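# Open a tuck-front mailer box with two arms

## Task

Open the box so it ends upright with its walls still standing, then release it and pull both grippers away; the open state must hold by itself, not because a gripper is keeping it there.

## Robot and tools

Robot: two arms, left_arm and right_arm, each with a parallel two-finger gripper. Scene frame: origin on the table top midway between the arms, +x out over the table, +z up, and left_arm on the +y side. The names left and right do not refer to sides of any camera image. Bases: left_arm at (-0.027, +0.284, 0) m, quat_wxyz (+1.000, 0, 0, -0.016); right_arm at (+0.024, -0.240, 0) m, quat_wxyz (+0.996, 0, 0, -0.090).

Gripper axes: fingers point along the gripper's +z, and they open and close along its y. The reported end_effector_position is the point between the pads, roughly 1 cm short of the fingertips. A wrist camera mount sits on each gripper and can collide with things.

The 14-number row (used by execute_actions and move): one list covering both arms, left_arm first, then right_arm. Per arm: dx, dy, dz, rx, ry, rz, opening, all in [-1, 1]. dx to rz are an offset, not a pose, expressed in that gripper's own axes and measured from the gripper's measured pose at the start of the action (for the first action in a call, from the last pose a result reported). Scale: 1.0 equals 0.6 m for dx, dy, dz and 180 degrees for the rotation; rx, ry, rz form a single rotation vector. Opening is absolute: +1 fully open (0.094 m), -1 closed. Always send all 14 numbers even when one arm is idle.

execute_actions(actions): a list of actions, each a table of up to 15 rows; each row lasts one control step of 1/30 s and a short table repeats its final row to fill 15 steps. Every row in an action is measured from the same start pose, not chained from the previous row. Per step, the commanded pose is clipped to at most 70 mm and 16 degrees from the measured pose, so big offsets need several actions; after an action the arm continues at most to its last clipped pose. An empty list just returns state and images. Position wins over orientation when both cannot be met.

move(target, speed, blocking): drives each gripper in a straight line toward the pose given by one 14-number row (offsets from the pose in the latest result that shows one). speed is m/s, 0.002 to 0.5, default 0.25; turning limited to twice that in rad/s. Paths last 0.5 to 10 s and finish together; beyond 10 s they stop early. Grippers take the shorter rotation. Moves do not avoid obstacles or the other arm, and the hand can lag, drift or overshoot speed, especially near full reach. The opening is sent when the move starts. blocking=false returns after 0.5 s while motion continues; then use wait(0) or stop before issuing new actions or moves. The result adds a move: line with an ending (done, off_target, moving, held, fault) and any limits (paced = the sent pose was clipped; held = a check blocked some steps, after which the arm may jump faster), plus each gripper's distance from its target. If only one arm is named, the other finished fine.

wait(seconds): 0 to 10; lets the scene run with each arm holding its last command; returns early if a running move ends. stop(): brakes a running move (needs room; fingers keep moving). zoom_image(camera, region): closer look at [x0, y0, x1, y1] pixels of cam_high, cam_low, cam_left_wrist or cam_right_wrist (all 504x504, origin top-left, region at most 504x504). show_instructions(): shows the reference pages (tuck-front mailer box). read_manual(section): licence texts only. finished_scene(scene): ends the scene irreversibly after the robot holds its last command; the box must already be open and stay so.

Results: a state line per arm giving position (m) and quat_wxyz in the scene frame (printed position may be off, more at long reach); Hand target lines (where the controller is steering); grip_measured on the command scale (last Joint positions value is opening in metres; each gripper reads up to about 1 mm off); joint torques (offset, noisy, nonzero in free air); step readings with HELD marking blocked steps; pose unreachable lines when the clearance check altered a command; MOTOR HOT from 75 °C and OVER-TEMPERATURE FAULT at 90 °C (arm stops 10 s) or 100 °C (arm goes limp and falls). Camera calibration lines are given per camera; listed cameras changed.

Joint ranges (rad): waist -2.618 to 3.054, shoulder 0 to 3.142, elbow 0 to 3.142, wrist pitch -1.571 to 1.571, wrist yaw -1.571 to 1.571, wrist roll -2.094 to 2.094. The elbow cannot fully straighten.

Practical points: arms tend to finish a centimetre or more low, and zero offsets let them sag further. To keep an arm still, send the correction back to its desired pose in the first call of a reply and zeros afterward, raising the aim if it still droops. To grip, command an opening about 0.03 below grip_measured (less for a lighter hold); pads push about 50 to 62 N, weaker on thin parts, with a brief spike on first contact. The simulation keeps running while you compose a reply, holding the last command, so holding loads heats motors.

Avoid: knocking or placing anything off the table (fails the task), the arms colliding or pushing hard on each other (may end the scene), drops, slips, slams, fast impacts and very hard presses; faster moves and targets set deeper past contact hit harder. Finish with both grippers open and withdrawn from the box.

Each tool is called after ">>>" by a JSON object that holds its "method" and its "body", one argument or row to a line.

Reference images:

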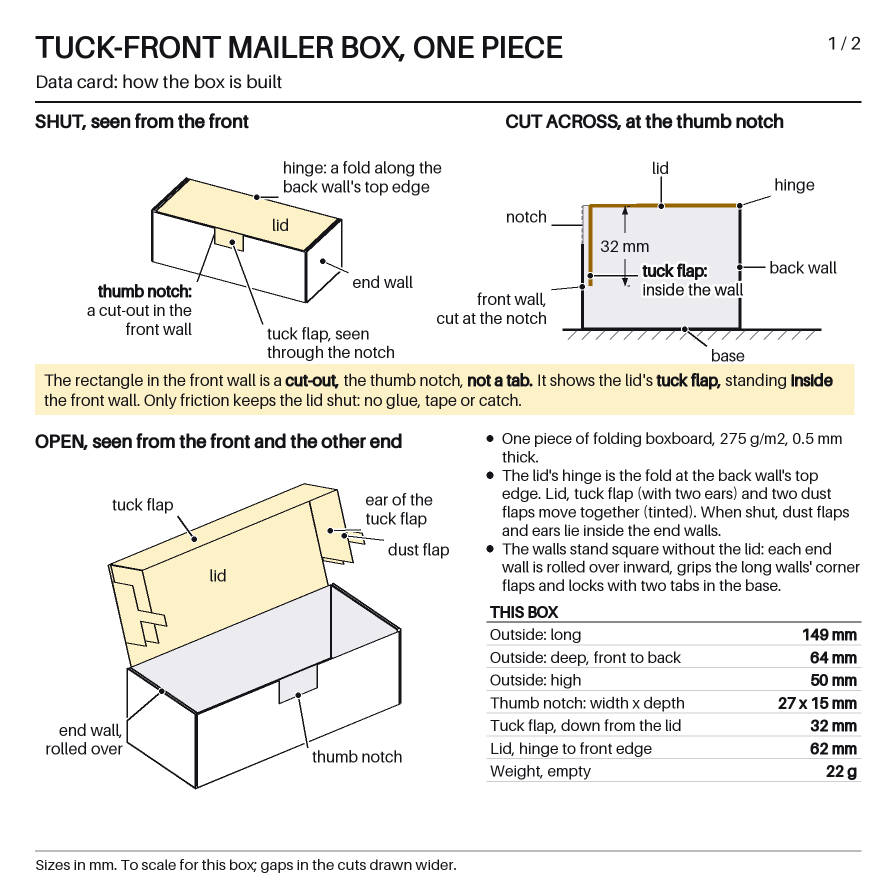

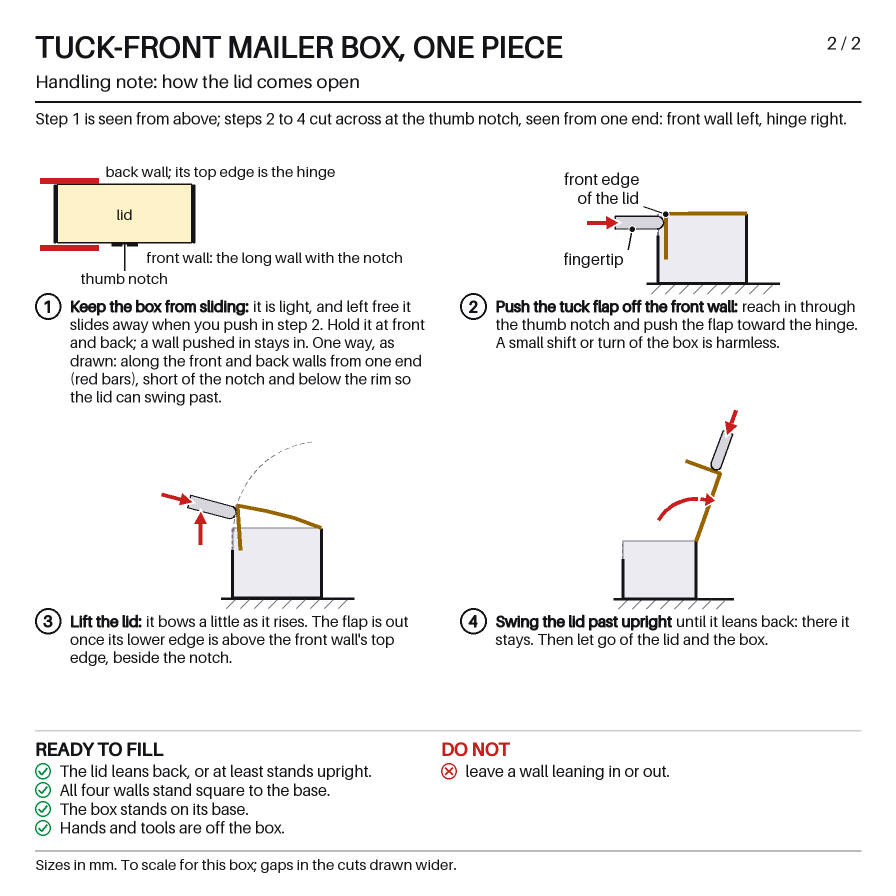

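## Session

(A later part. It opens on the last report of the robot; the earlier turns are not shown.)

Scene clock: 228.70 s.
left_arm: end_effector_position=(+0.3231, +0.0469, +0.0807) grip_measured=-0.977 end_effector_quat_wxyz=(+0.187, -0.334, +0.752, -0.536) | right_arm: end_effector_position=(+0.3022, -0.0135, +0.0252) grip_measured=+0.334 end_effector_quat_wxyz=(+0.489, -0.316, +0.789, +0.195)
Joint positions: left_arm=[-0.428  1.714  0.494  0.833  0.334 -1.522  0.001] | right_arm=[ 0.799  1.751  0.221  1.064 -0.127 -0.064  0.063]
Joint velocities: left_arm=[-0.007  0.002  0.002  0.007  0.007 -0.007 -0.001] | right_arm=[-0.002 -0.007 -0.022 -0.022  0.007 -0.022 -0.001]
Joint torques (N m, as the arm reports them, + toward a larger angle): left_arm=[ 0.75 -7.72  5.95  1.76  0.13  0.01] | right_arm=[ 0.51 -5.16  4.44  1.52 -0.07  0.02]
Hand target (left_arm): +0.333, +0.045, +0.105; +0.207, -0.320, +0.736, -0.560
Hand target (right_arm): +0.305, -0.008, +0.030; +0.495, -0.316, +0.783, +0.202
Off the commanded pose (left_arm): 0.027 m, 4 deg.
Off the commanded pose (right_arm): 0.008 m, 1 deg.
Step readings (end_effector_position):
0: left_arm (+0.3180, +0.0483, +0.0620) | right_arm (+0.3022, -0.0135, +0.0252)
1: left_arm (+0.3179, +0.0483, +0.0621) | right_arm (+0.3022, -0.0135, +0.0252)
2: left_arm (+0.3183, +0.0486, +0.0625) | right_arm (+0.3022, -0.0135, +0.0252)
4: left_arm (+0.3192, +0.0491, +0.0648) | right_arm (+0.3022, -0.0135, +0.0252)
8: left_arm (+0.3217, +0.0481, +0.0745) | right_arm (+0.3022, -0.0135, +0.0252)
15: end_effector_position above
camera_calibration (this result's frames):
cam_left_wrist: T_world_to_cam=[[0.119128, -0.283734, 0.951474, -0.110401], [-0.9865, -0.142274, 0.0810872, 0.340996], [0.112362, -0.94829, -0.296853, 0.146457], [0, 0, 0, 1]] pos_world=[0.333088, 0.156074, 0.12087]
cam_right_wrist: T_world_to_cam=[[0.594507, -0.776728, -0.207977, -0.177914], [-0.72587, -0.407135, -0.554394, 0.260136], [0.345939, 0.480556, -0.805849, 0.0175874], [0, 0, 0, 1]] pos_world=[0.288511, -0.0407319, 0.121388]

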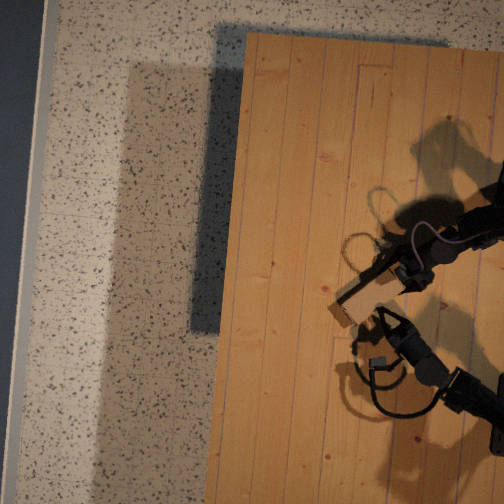

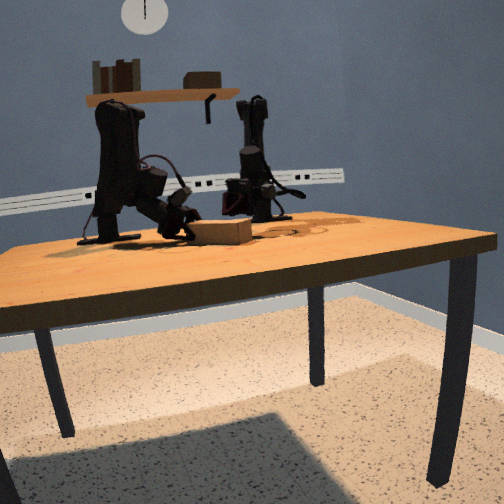

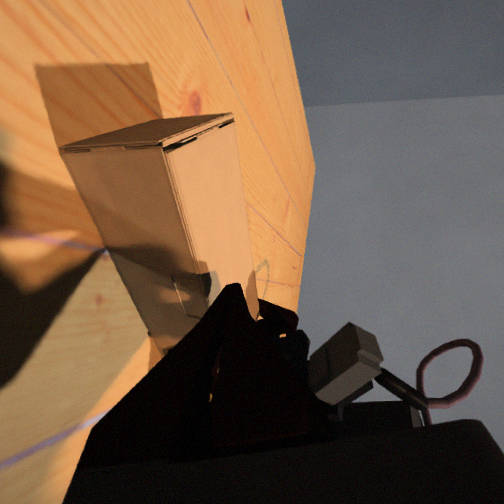

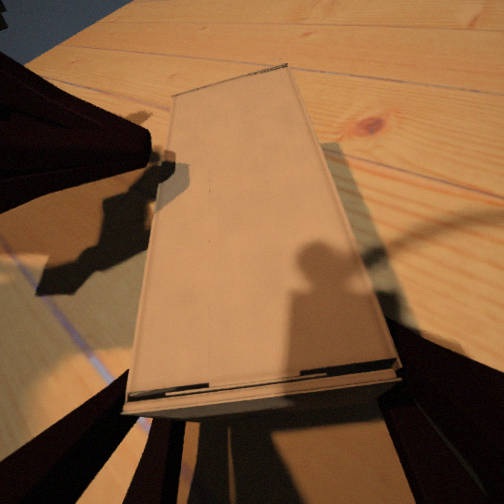

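>>> {"method": "move", "body": {
  "target": [0.012,0.058,-0.028,0,0,0,-1,-0.012,0.004,0.005,-0.003,-0.006,0,0.342],
  "speed": 0.08
}}

>>> {"method": "move", "body": {
  "target": [0,-0.03,0.025,0.012,0,0.004,-0.65,-0.012,0.004,0.005,-0.003,-0.006,0,0.342],
  "speed": 0.04
}}

>>> {"method": "zoom_image", "body": {
  "camera": "cam_left_wrist",
  "region": [160,190,340,370]
}}

Scene clock: 248.10 s.
left_arm: end_effector_position=(+0.2972, +0.0595, +0.0554) grip_measured=-0.977 end_effector_quat_wxyz=(+0.184, -0.336, +0.754, -0.533) | right_arm: end_effector_position=(+0.3022, -0.0135, +0.0252) grip_measured=+0.341 end_effector_quat_wxyz=(+0.489, -0.316, +0.789, +0.195)
Joint positions: left_arm=[-0.428  1.756  0.36   1.001  0.335 -1.522  0.001] | right_arm=[ 0.799  1.751  0.221  1.064 -0.127 -0.064  0.063]
Joint velocities: left_arm=[ 0.002 -0.002 -0.002 -0.007  0.051  0.037  0.001] | right_arm=[-0.007  0.002 -0.012  0.022 -0.051  0.007  0.   ]
Joint torques (N m, as the arm reports them, + toward a larger angle): left_arm=[ 0.17 -4.66  3.31  1.77  0.08 -0.01] | right_arm=[ 0.64 -5.12  4.42  1.51 -0.07  0.05]
Hand target (left_arm): +0.297, +0.061, +0.055; +0.187, -0.334, +0.752, -0.536
Hand target (right_arm): +0.305, -0.008, +0.030; +0.495, -0.316, +0.784, +0.202
Off the commanded pose (left_arm): 0.001 m, 1 deg.
Off the commanded pose (right_arm): 0.008 m, 1 deg.
move: done
camera_calibration (this result's frames):
cam_left_wrist: T_world_to_cam=[[0.126808, -0.287354, 0.949393, -0.0816219], [-0.985937, -0.141542, 0.0888489, 0.31862], [0.108848, -0.947309, -0.301261, 0.155063], [0, 0, 0, 1]] pos_world=[0.307612, 0.168536, 0.0958967]
cam_right_wrist: T_world_to_cam=[[0.594507, -0.776728, -0.207977, -0.177914], [-0.72587, -0.407135, -0.554394, 0.260136], [0.345939, 0.480556, -0.805849, 0.0175874], [0, 0, 0, 1]] pos_world=[0.288511, -0.0407319, 0.121388]

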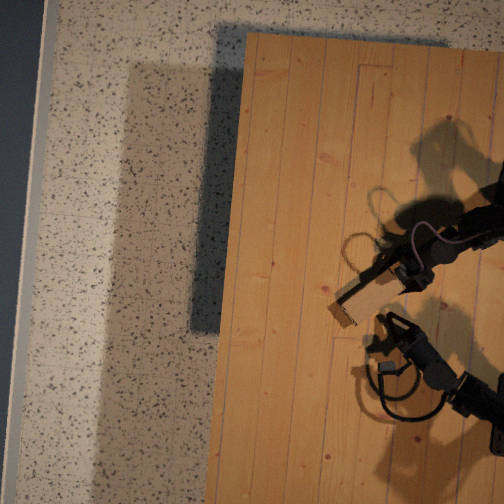

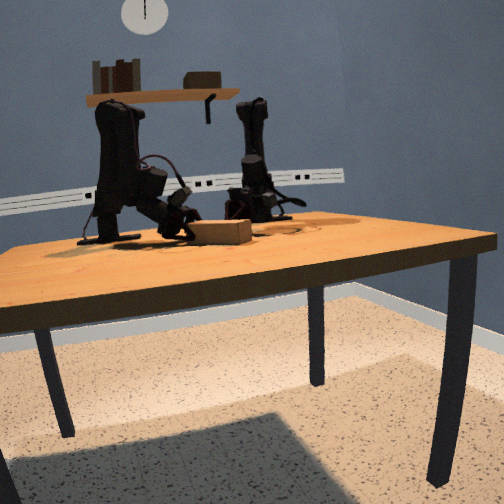

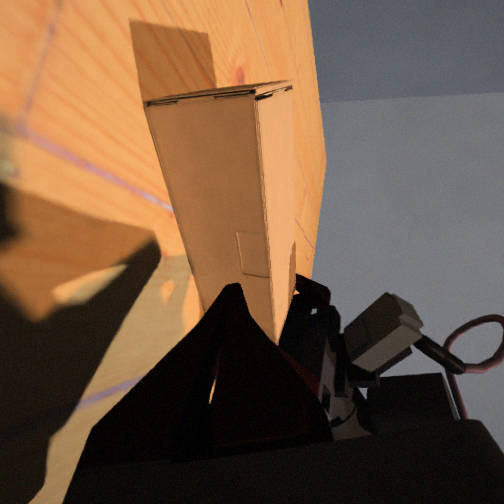

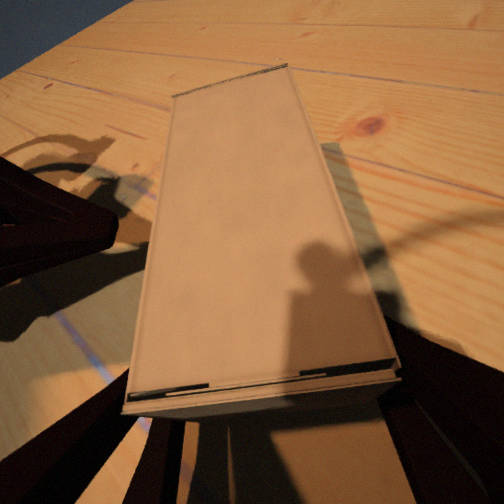

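Scene clock: 248.97 s.
left_arm: end_effector_position=(+0.3058, +0.0518, +0.0600) grip_measured=-0.653 end_effector_quat_wxyz=(+0.186, -0.334, +0.750, -0.539) | right_arm: end_effector_position=(+0.3022, -0.0135, +0.0252) grip_measured=+0.341 end_effector_quat_wxyz=(+0.489, -0.316, +0.789, +0.195)
Joint positions: left_arm=[-0.44   1.777  0.399  1.001  0.325 -1.531  0.016] | right_arm=[ 0.799  1.751  0.221  1.064 -0.127 -0.064  0.063]
Joint velocities: left_arm=[-0.007  0.012 -0.017 -0.007 -0.022  0.007 -0.001] | right_arm=[ 0.007  0.002  0.002 -0.081  0.081  0.037  0.001]
Joint torques (N m, as the arm reports them, + toward a larger angle): left_arm=[-0.76 -4.97  5.6   1.6  -0.01 -0.02] | right_arm=[ 0.59 -5.2   4.42  1.54 -0.1   0.04]
Hand target (left_arm): +0.312, +0.045, +0.067; +0.193, -0.328, +0.746, -0.547
Hand target (right_arm): +0.305, -0.008, +0.030; +0.495, -0.316, +0.784, +0.202
Off the commanded pose (left_arm): 0.011 m, 1 deg.
Off the commanded pose (right_arm): 0.008 m, 1 deg.
move: off_target (left_arm)
camera_calibration (this result's frames):
cam_left_wrist: T_world_to_cam=[[0.116093, -0.277237, 0.953762, -0.0867202], [-0.98681, -0.141272, 0.0790515, 0.326441], [0.112824, -0.950359, -0.28998, 0.146468], [0, 0, 0, 1]] pos_world=[0.315677, 0.161272, 0.0993777]
cam_right_wrist: T_world_to_cam=[[0.594507, -0.776728, -0.207977, -0.177914], [-0.72587, -0.407135, -0.554394, 0.260136], [0.345939, 0.480556, -0.805849, 0.0175874], [0, 0, 0, 1]] pos_world=[0.288511, -0.0407319, 0.121388]

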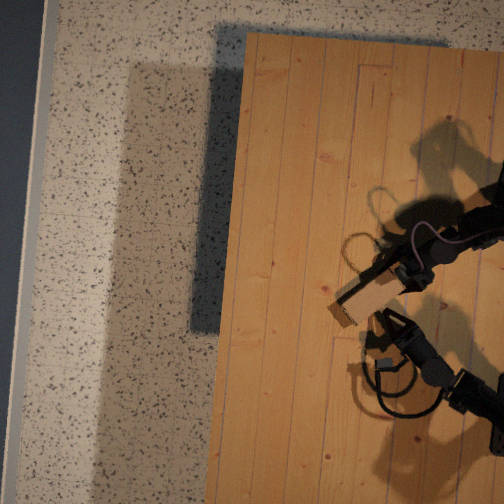

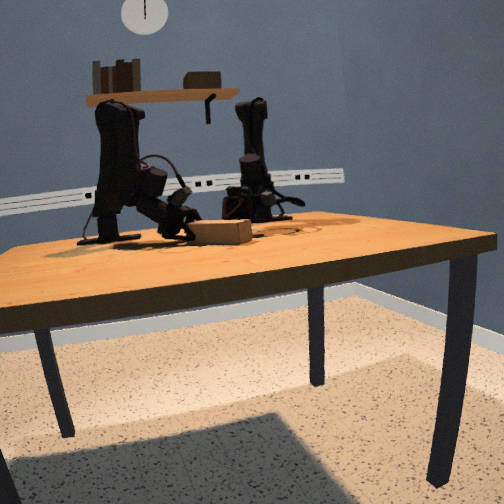

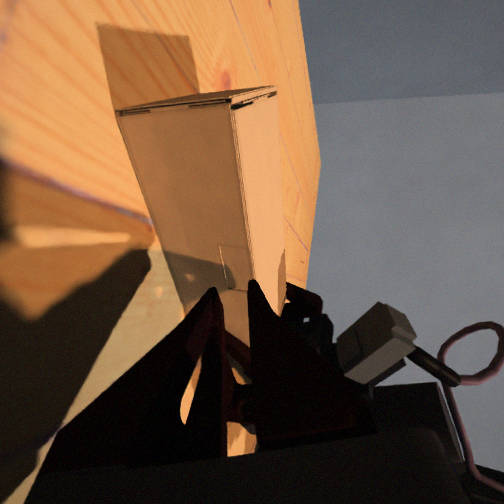

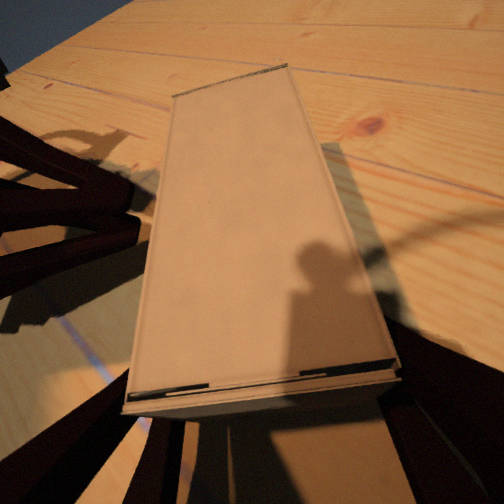

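Region (160, 190, 340, 370) of cam_left_wrist's 504x504 image, scaled by 2.800, with more detail than that image has.

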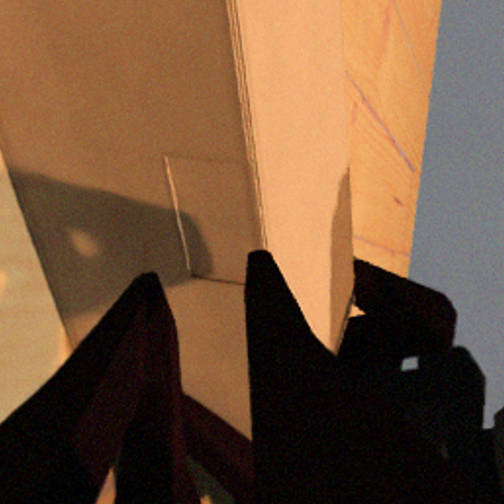

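>>> {"method": "move", "body": {
  "target": [-0.02,0.008,0.014,-0.012,0,-0.004,-0.65,-0.012,0.004,0.005,-0.003,-0.006,0,0.342],
  "speed": 0.04
}}

>>> {"method": "zoom_image", "body": {
  "camera": "cam_left_wrist",
  "region": [160,190,340,370]
}}

Scene clock: 257.40 s.
left_arm: end_effector_position=(+0.3113, +0.0564, +0.0495) grip_measured=-0.653 end_effector_quat_wxyz=(+0.176, -0.345, +0.758, -0.525) | right_arm: end_effector_position=(+0.3022, -0.0135, +0.0252) grip_measured=+0.341 end_effector_quat_wxyz=(+0.489, -0.316, +0.789, +0.195)
Joint positions: left_arm=[-0.416  1.799  0.426  0.95   0.343 -1.525  0.016] | right_arm=[ 0.799  1.751  0.221  1.064 -0.127 -0.064  0.063]
Joint velocities: left_arm=[ 0.002 -0.012  0.002 -0.051 -0.051  0.022 -0.001] | right_arm=[-0.012  0.017  0.022 -0.022  0.022  0.007 -0.   ]
Joint torques (N m, as the arm reports them, + toward a larger angle): left_arm=[ 0.71 -5.19  5.65  1.37  0.15  0.07] | right_arm=[ 0.55 -5.15  4.45  1.52 -0.1   0.04]
Hand target (left_arm): +0.318, +0.056, +0.052; +0.178, -0.342, +0.758, -0.526
Hand target (right_arm): +0.305, -0.008, +0.030; +0.495, -0.316, +0.784, +0.202
Off the commanded pose (left_arm): 0.007 m, 0 deg.
Off the commanded pose (right_arm): 0.008 m, 1 deg.
move: done
camera_calibration (this result's frames):
cam_left_wrist: T_world_to_cam=[[0.155767, -0.29319, 0.94328, -0.0870645], [-0.982143, -0.147963, 0.116195, 0.330444], [0.105504, -0.944535, -0.311002, 0.150228], [0, 0, 0, 1]] pos_world=[0.322256, 0.165263, 0.0904515]
cam_right_wrist: T_world_to_cam=[[0.594507, -0.776728, -0.207977, -0.177914], [-0.72587, -0.407135, -0.554394, 0.260136], [0.345939, 0.480556, -0.805849, 0.0175874], [0, 0, 0, 1]] pos_world=[0.288511, -0.0407319, 0.121388]

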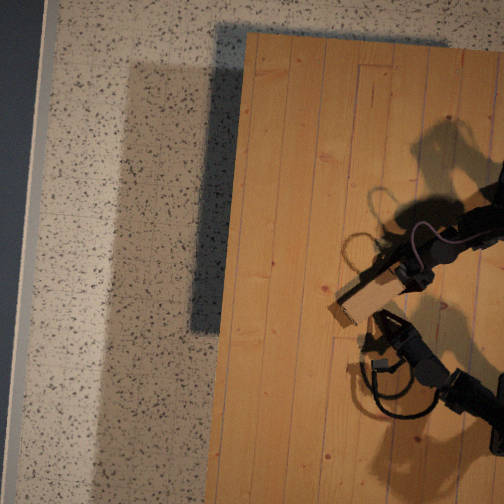

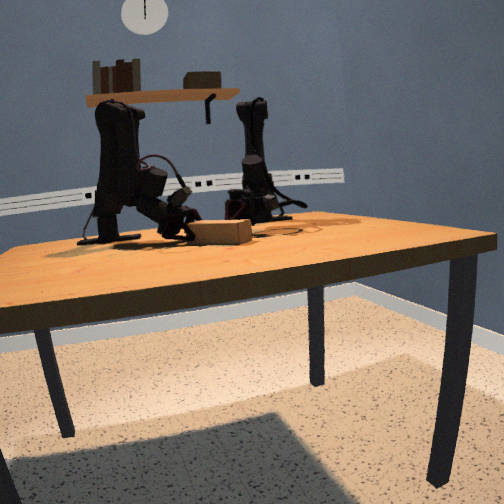

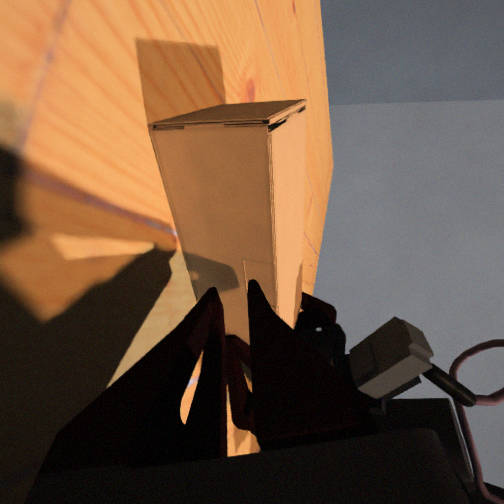

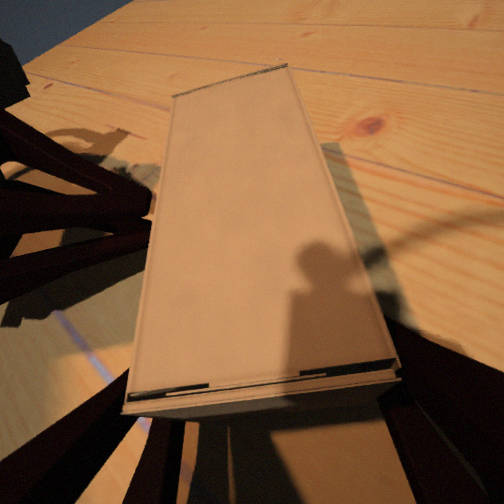

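Region (160, 190, 340, 370) of cam_left_wrist's 504x504 image, scaled by 2.800, with more detail than that image has.

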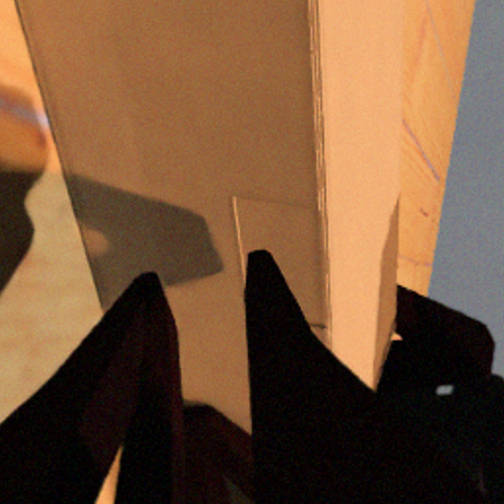

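>>> {"method": "move", "body": {
  "target": [0.002,-0.013,0.022,0.001,0,0,-0.65,-0.012,0.004,0.005,-0.003,-0.006,0,0.342],
  "speed": 0.03
}}

>>> {"method": "zoom_image", "body": {
  "camera": "cam_left_wrist",
  "region": [160,190,340,370]
}}

Scene clock: 269.23 s.
left_arm: end_effector_position=(+0.3156, +0.0507, +0.0485) grip_measured=-0.653 end_effector_quat_wxyz=(+0.173, -0.348, +0.757, -0.525) | right_arm: end_effector_position=(+0.3022, -0.0135, +0.0252) grip_measured=+0.341 end_effector_quat_wxyz=(+0.489, -0.315, +0.789, +0.195)
Joint positions: left_arm=[-0.428  1.819  0.453  0.942  0.333 -1.536  0.016] | right_arm=[ 0.799  1.751  0.221  1.064 -0.127 -0.063  0.063]
Joint velocities: left_arm=[-0.017 -0.007 -0.012 -0.037 -0.037 -0.037  0.001] | right_arm=[-0.002 -0.007  0.002 -0.007 -0.066  0.022  0.001]
Joint torques (N m, as the arm reports them, + toward a larger angle): left_arm=[-0.78 -5.39  5.74  1.37 -0.01 -0.02] | right_arm=[ 0.54 -5.21  4.57  1.52 -0.07  0.03]
Hand target (left_arm): +0.321, +0.045, +0.052; +0.176, -0.345, +0.757, -0.527
Hand target (right_arm): +0.305, -0.008, +0.030; +0.495, -0.316, +0.784, +0.202
Off the commanded pose (left_arm): 0.009 m, 1 deg.
Off the commanded pose (right_arm): 0.008 m, 1 deg.
move: done
camera_calibration (this result's frames):
cam_left_wrist: T_world_to_cam=[[0.162497, -0.290874, 0.942861, -0.090668], [-0.981142, -0.148996, 0.123129, 0.333404], [0.104668, -0.945089, -0.3096, 0.144252], [0, 0, 0, 1]] pos_world=[0.326752, 0.159634, 0.0890962]
cam_right_wrist: T_world_to_cam=[[0.593901, -0.777058, -0.208475, -0.177789], [-0.726353, -0.406444, -0.554269, 0.260298], [0.345966, 0.480608, -0.805806, 0.0175842], [0, 0, 0, 1]] pos_world=[0.288574, -0.0408074, 0.12138]

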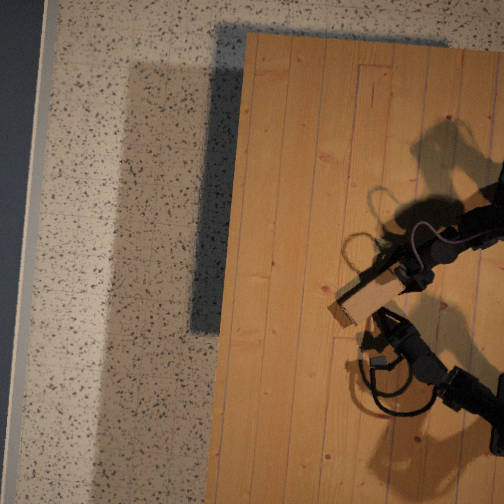

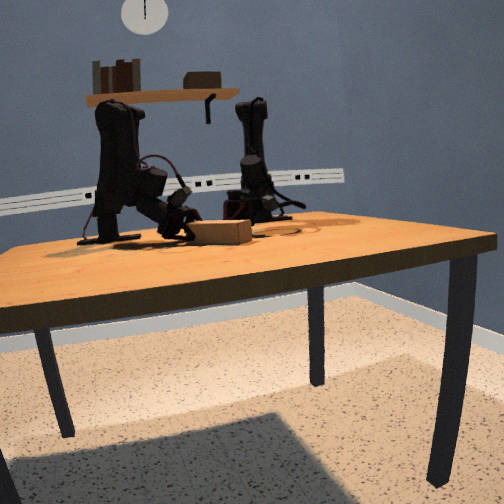

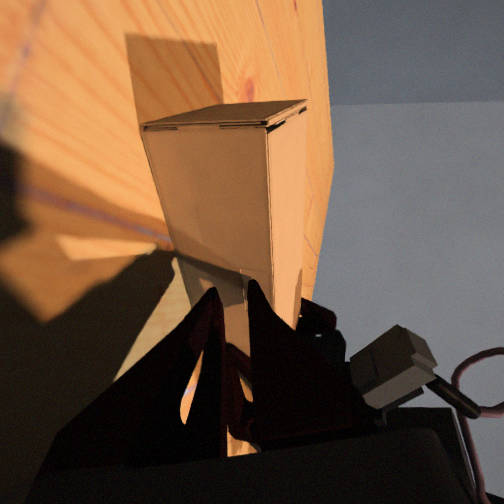

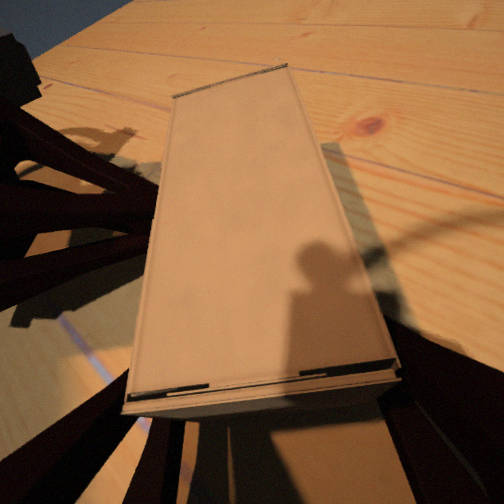

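Region (160, 190, 340, 370) of cam_left_wrist's 504x504 image, scaled by 2.800, with more detail than that image has.

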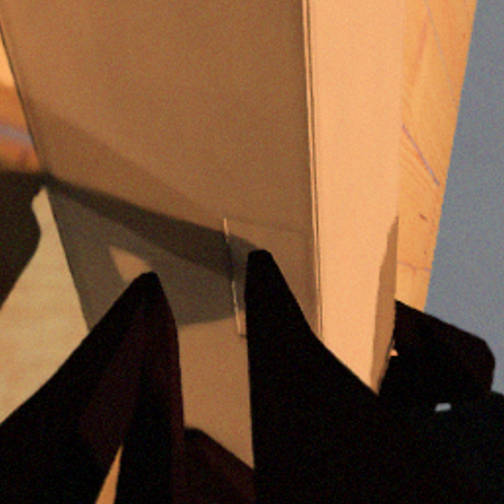

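Push ~2 mm more, then open slowly.

>>> {"method": "execute_actions", "body": {
  "actions": [
    [[0,-0.012,0.013,0.002,0,0,-0.65,-0.012,0.004,0.005,-0.003,-0.006,0,0.342],[0,-0.012,0.013,0.002,0,0,-0.65,-0.012,0.004,0.005,-0.003,-0.006,0,0.342],[0,-0.012,0.013,0.002,0,0,-0.65,-0.012,0.004,0.005,-0.003,-0.006,0,0.342],[0,-0.012,0.013,0.002,0,0,-0.64,-0.012,0.004,0.005,-0.003,-0.006,0,0.342],[0,-0.012,0.013,0.002,0,0,-0.62,-0.012,0.004,0.005,-0.003,-0.006,0,0.342],[0,-0.012,0.013,0.002,0,0,-0.6,-0.012,0.004,0.005,-0.003,-0.006,0,0.342],[0,-0.012,0.013,0.002,0,0,-0.57,-0.012,0.004,0.005,-0.003,-0.006,0,0.342],[0,-0.012,0.013,0.002,0,0,-0.54,-0.012,0.004,0.005,-0.003,-0.006,0,0.342],[0,-0.012,0.013,0.002,0,0,-0.51,-0.012,0.004,0.005,-0.003,-0.006,0,0.342],[0,-0.012,0.013,0.002,0,0,-0.48,-0.012,0.004,0.005,-0.003,-0.006,0,0.342],[0,-0.012,0.013,0.002,0,0,-0.45,-0.012,0.004,0.005,-0.003,-0.006,0,0.342],[0,-0.012,0.013,0.002,0,0,-0.42,-0.012,0.004,0.005,-0.003,-0.006,0,0.342],[0,-0.012,0.013,0.002,0,0,-0.39,-0.012,0.004,0.005,-0.003,-0.006,0,0.342],[0,-0.012,0.013,0.002,0,0,-0.36,-0.012,0.004,0.005,-0.003,-0.006,0,0.342]]
  ]
}}

>>> {"method": "zoom_image", "body": {
  "camera": "cam_left_wrist",
  "region": [130,80,400,370]
}}

Scene clock: 283.87 s.
left_arm: end_effector_position=(+0.3144, +0.0514, +0.0453) grip_measured=-0.366 end_effector_quat_wxyz=(+0.168, -0.353, +0.759, -0.520) | right_arm: end_effector_position=(+0.3025, -0.0139, +0.0252) grip_measured=+0.341 end_effector_quat_wxyz=(+0.489, -0.314, +0.790, +0.195)
Joint positions: left_arm=[-0.428  1.819  0.453  0.927  0.332 -1.542  0.03 ] | right_arm=[ 0.799  1.751  0.221  1.064 -0.124 -0.061  0.063]
Joint velocities: left_arm=[-0.022  0.007 -0.002  0.051  0.022 -0.066  0.007] | right_arm=[-0.007 -0.012 -0.027 -0.007 -0.051  0.022  0.   ]
Joint torques (N m, as the arm reports them, + toward a larger angle): left_arm=[-0.74 -5.22  6.24  1.5  -0.01 -0.03] | right_arm=[ 0.58 -5.22  4.46  1.55 -0.11  0.  ]
Hand target (left_arm): +0.322, +0.044, +0.052; +0.174, -0.347, +0.756, -0.527
Hand target (right_arm): +0.305, -0.008, +0.030; +0.495, -0.316, +0.784, +0.202
Off the commanded pose (left_arm): 0.013 m, 1 deg.
Off the commanded pose (right_arm): 0.008 m, 1 deg.
Step readings (end_effector_position):
0: left_arm (+0.3156, +0.0507, +0.0485) | right_arm (+0.3022, -0.0135, +0.0252)
1: left_arm (+0.3156, +0.0507, +0.0483) | right_arm (+0.3022, -0.0135, +0.0252)
2: left_arm (+0.3156, +0.0508, +0.0482) | right_arm (+0.3022, -0.0135, +0.0252)
4: left_arm (+0.3155, +0.0509, +0.0479) | right_arm (+0.3022, -0.0135, +0.0252)
8: left_arm (+0.3151, +0.0511, +0.0468) | right_arm (+0.3022, -0.0135, +0.0252)
15: end_effector_position above
camera_calibration (this result's frames):
cam_left_wrist: T_world_to_cam=[[0.17997, -0.292984, 0.939027, -0.0923975], [-0.978341, -0.152561, 0.139904, 0.331242], [0.102269, -0.943867, -0.314095, 0.144989], [0, 0, 0, 1]] pos_world=[0.325869, 0.160314, 0.0859618]
cam_right_wrist: T_world_to_cam=[[0.591102, -0.778969, -0.209298, -0.177417], [-0.728129, -0.403684, -0.553956, 0.260937], [0.347024, 0.479841, -0.805808, 0.0172924], [0, 0, 0, 1]] pos_world=[0.288867, -0.0411641, 0.121349]

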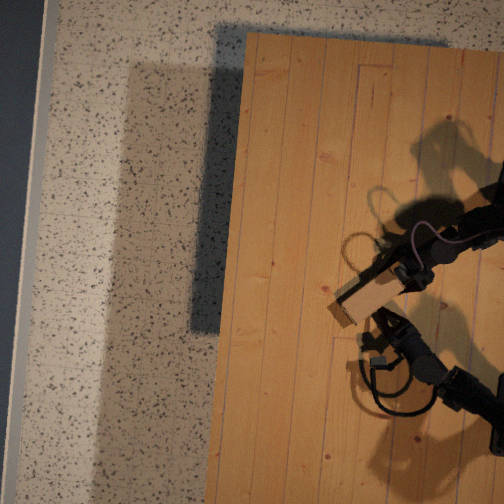

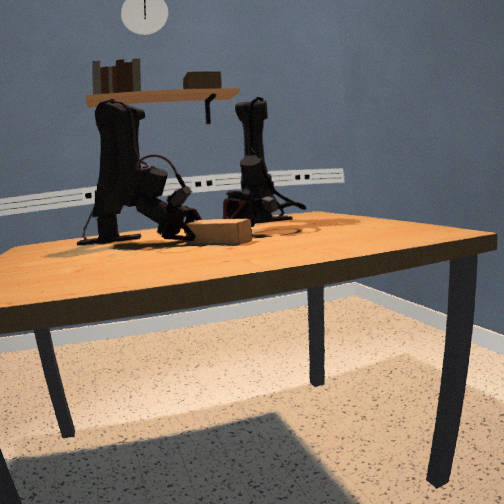

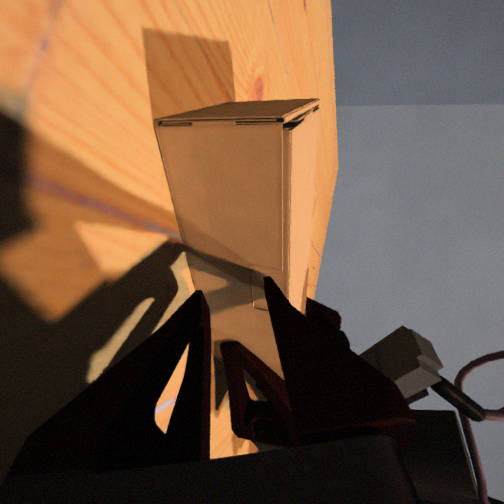

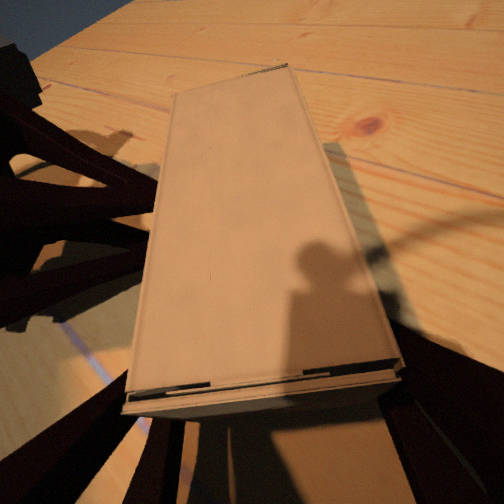

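Region (130, 80, 400, 370) of cam_left_wrist's 504x504 image, scaled by 1.738, with more detail than that image has; it fills the left 469 columns of this view, and the rest is white.

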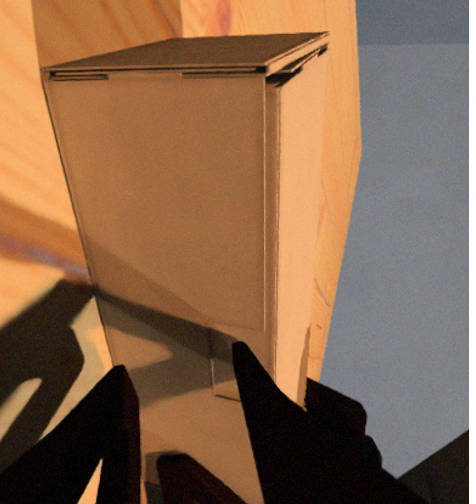

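>>> {"method": "execute_actions", "body": {
  "actions": [
    [[0,-0.029,0.011,0.016,0,0.005,-0.36,-0.012,0.005,0.005,-0.004,-0.006,0,0.342],[0,-0.029,0.011,0.016,0,0.005,-0.33,-0.012,0.005,0.005,-0.004,-0.006,0,0.342],[0,-0.029,0.011,0.016,0,0.005,-0.3,-0.012,0.005,0.005,-0.004,-0.006,0,0.342],[0,-0.029,0.011,0.016,0,0.005,-0.27,-0.012,0.005,0.005,-0.004,-0.006,0,0.342],[0,-0.029,0.011,0.016,0,0.005,-0.24,-0.012,0.005,0.005,-0.004,-0.006,0,0.342],[0,-0.029,0.011,0.016,0,0.005,-0.21,-0.012,0.005,0.005,-0.004,-0.006,0,0.342],[0,-0.029,0.011,0.016,0,0.005,-0.18,-0.012,0.005,0.005,-0.004,-0.006,0,0.342],[0,-0.029,0.011,0.016,0,0.005,-0.15,-0.012,0.005,0.005,-0.004,-0.006,0,0.342],[0,-0.029,0.011,0.016,0,0.005,-0.12,-0.012,0.005,0.005,-0.004,-0.006,0,0.342],[0,-0.029,0.011,0.016,0,0.005,-0.09,-0.012,0.005,0.005,-0.004,-0.006,0,0.342],[0,-0.029,0.011,0.016,0,0.005,-0.06,-0.012,0.005,0.005,-0.004,-0.006,0,0.342]]
  ]
}}

Scene clock: 298.10 s.
left_arm: end_effector_position=(+0.3144, +0.0516, +0.0450) grip_measured=-0.063 end_effector_quat_wxyz=(+0.166, -0.355, +0.758, -0.520) | right_arm: end_effector_position=(+0.3036, -0.0151, +0.0252) grip_measured=+0.341 end_effector_quat_wxyz=(+0.490, -0.309, +0.792, +0.193)
Joint positions: left_arm=[-0.428  1.819  0.453  0.926  0.331 -1.547  0.044] | right_arm=[ 0.799  1.751  0.221  1.065 -0.115 -0.054  0.063]
Joint velocities: left_arm=[ 0.002  0.017 -0.017  0.022 -0.037  0.007 -0.   ] | right_arm=[ 0.007  0.012  0.012 -0.051 -0.022 -0.022 -0.   ]
Joint torques (N m, as the arm reports them, + toward a larger angle): left_arm=[-0.66 -5.36  5.84  1.86  0.02 -0.03] | right_arm=[ 0.57 -5.16  4.37  1.54 -0.21 -0.01]
Hand target (left_arm): +0.324, +0.044, +0.059; +0.180, -0.343, +0.749, -0.538
Hand target (right_arm): +0.305, -0.008, +0.030; +0.495, -0.315, +0.784, +0.203
Off the commanded pose (left_arm): 0.019 m, 3 deg.
Off the commanded pose (right_arm): 0.009 m, 2 deg.
Step readings (end_effector_position):
0: left_arm (+0.3143, +0.0515, +0.0450) | right_arm (+0.3025, -0.0139, +0.0252)
1: left_arm (+0.3143, +0.0515, +0.0450) | right_arm (+0.3025, -0.0139, +0.0252)
2: left_arm (+0.3143, +0.0515, +0.0450) | right_arm (+0.3025, -0.0139, +0.0252)
4: left_arm (+0.3143, +0.0515, +0.0450) | right_arm (+0.3027, -0.0141, +0.0252)
8: left_arm (+0.3143, +0.0515, +0.0450) | right_arm (+0.3032, -0.0146, +0.0253)
15: end_effector_position above
camera_calibration (this result's frames):
cam_left_wrist: T_world_to_cam=[[0.184707, -0.290347, 0.938926, -0.0937228], [-0.97733, -0.154863, 0.144373, 0.33089], [0.103487, -0.944307, -0.312369, 0.144609], [0, 0, 0, 1]] pos_world=[0.325735, 0.160586, 0.0853984]
cam_right_wrist: T_world_to_cam=[[0.582176, -0.785228, -0.210923, -0.176351], [-0.733257, -0.394975, -0.55347, 0.262941], [0.35129, 0.476878, -0.805719, 0.0161342], [0, 0, 0, 1]] pos_world=[0.289803, -0.0423146, 0.121333]

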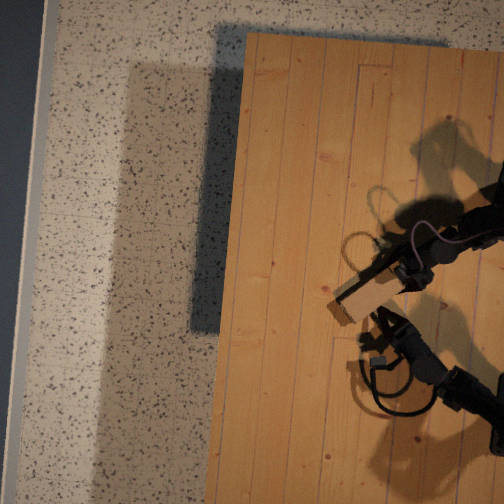

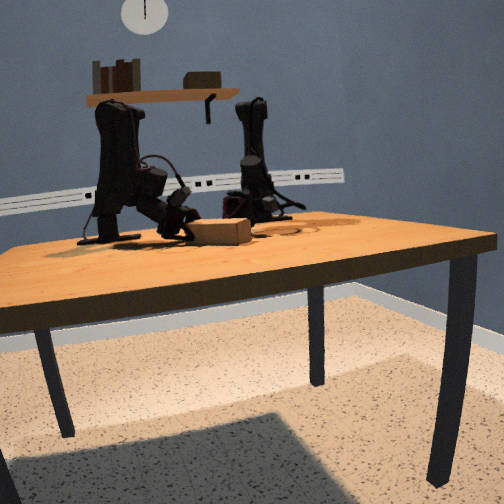

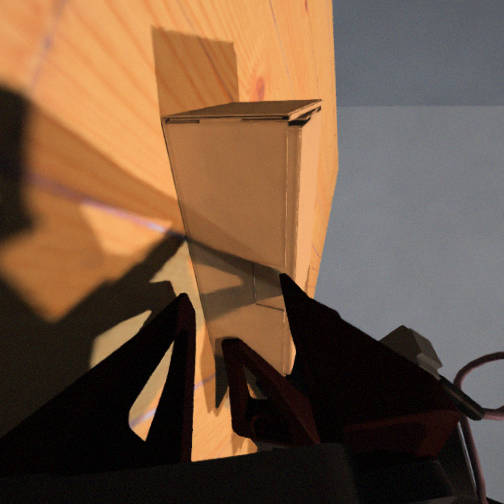

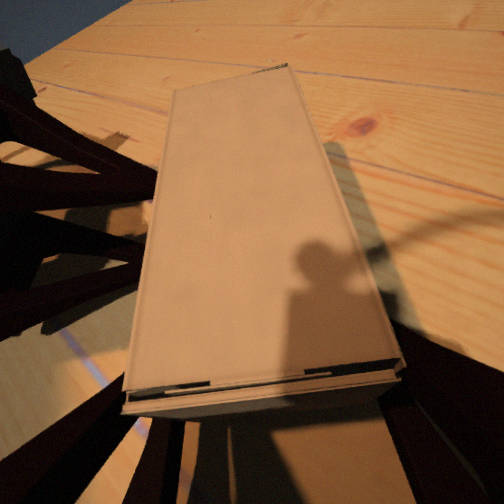

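>>> {"method": "execute_actions", "body": {
  "actions": [
    [[-0.002,-0.029,0.009,0.016,0,0.005,-0.06,-0.012,-0.008,0.005,0.012,-0.006,0,0.342]],
    [[-0.002,-0.029,0.009,0.016,0,0.005,-0.56,-0.012,0,0.005,0,-0.006,0,0.342]],
    [[-0.002,-0.029,0.009,0.016,0,0.005,-0.56,-0.012,0.01,0.005,-0.01,-0.006,0,0.342],[-0.002,-0.029,0.009,0.016,0,0.005,-0.56,-0.012,0.015,0.005,-0.015,-0.006,0,0.342],[-0.002,-0.029,0.009,0.016,0,0.005,-0.56,-0.012,0.02,0.005,-0.02,-0.006,0,0.342],[-0.002,-0.029,0.009,0.016,0,0.005,-0.56,-0.012,0.025,0.005,-0.025,-0.006,0,0.342],[-0.002,-0.029,0.009,0.016,0,0.005,-0.56,-0.012,0.03,0.004,-0.03,-0.006,0,0.342]]
  ]
}}

>>> {"method": "zoom_image", "body": {
  "camera": "cam_left_wrist",
  "region": [130,80,400,370]
}}

Scene clock: 316.00 s.
left_arm: end_effector_position=(+0.3160, +0.0508, +0.0488) grip_measured=-0.558 end_effector_quat_wxyz=(+0.169, -0.355, +0.754, -0.527) | right_arm: end_effector_position=(+0.3019, -0.0129, +0.0256) grip_measured=+0.341 end_effector_quat_wxyz=(+0.488, -0.308, +0.792, +0.200)
Joint positions: left_arm=[-0.428  1.819  0.453  0.943  0.331 -1.555  0.021] | right_arm=[ 0.801  1.751  0.221  1.066 -0.126 -0.045  0.063]
Joint velocities: left_arm=[ 0.002 -0.012  0.002  0.051  0.007 -0.037  0.   ] | right_arm=[-0.012 -0.007  0.002 -0.081  0.051  0.066 -0.002]
Joint torques (N m, as the arm reports them, + toward a larger angle): left_arm=[-0.25 -5.57  5.74  1.79  0.06 -0.02] | right_arm=[ 0.77 -5.26  4.44  1.5  -0.44  0.04]
Hand target (left_arm): +0.325, +0.045, +0.062; +0.181, -0.345, +0.744, -0.543
Hand target (right_arm): +0.299, -0.002, +0.031; +0.487, -0.320, +0.781, +0.223
Off the commanded pose (left_arm): 0.017 m, 3 deg.
Off the commanded pose (right_arm): 0.013 m, 3 deg.
Step readings (end_effector_position; steps 1 to 15: 1st action; 16 to 30: 2nd action; 31 to 45: 3rd action):
0: left_arm (+0.3144, +0.0516, +0.0450) | right_arm (+0.3036, -0.0151, +0.0252)
1: left_arm (+0.3144, +0.0516, +0.0450) | right_arm (+0.3043, -0.0159, +0.0252)
2: left_arm (+0.3145, +0.0515, +0.0452) | right_arm (+0.3051, -0.0167, +0.0251)
4: left_arm (+0.3147, +0.0514, +0.0458) | right_arm (+0.3058, -0.0174, +0.0251)
8: left_arm (+0.3149, +0.0513, +0.0462) | right_arm (+0.3065, -0.0182, +0.0252)
15: left_arm (+0.3150, +0.0513, +0.0464) | right_arm (+0.3069, -0.0187, +0.0252)
16: left_arm (+0.3150, +0.0513, +0.0466) | right_arm (+0.3069, -0.0187, +0.0252)
17: left_arm (+0.3151, +0.0512, +0.0467) | right_arm (+0.3069, -0.0187, +0.0252)
19: left_arm (+0.3153, +0.0511, +0.0472) | right_arm (+0.3069, -0.0187, +0.0252)
23: left_arm (+0.3155, +0.0511, +0.0476) | right_arm (+0.3069, -0.0187, +0.0252)
30: left_arm (+0.3156, +0.0510, +0.0478) | right_arm (+0.3069, -0.0187, +0.0252)
31: left_arm (+0.3156, +0.0510, +0.0480) | right_arm (+0.3067, -0.0184, +0.0252)
32: left_arm (+0.3157, +0.0509, +0.0481) | right_arm (+0.3061, -0.0177, +0.0253)
34: left_arm (+0.3159, +0.0509, +0.0486) | right_arm (+0.3045, -0.0158, +0.0254)
38: left_arm (+0.3160, +0.0508, +0.0488) | right_arm (+0.3020, -0.0130, +0.0256)
45: end_effector_position above
camera_calibration (this result's frames):
cam_left_wrist: T_world_to_cam=[[0.175588, -0.277978, 0.944403, -0.0958286], [-0.978346, -0.156054, 0.135965, 0.332551], [0.109583, -0.947827, -0.29936, 0.142517], [0, 0, 0, 1]] pos_world=[0.326559, 0.160339, 0.0879496]
cam_right_wrist: T_world_to_cam=[[0.586455, -0.778245, -0.224513, -0.174479], [-0.734694, -0.394401, -0.551972, 0.263152], [0.341021, 0.488655, -0.80307, 0.0191887], [0, 0, 0, 1]] pos_world=[0.289116, -0.0413768, 0.121489]

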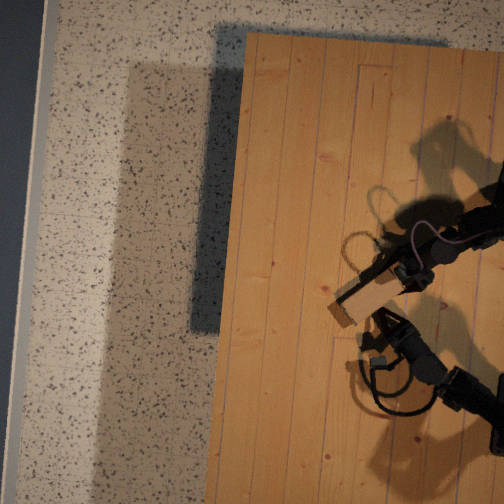

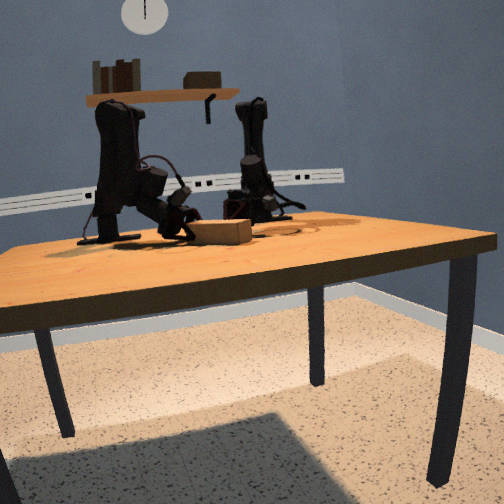

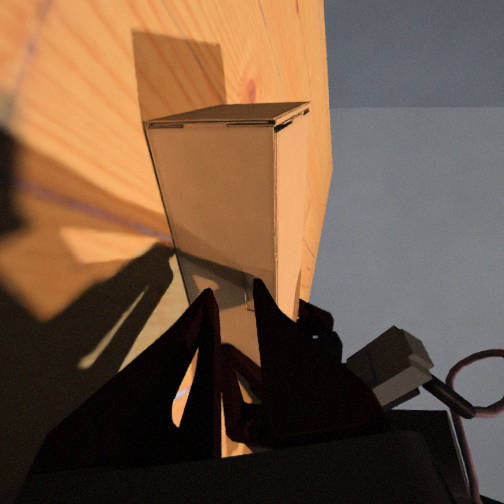

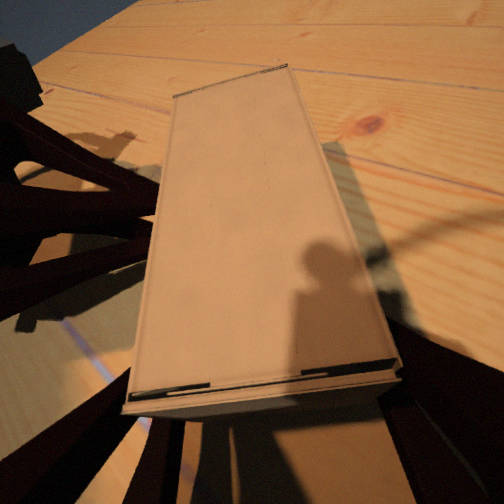

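Region (130, 80, 400, 370) of cam_left_wrist's 504x504 image, scaled by 1.738, with more detail than that image has; it fills the left 469 columns of this view, and the rest is white.

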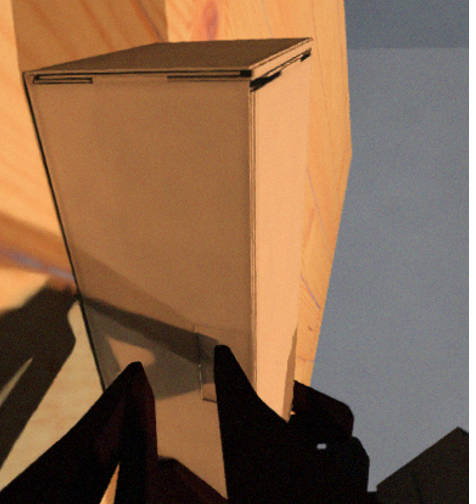

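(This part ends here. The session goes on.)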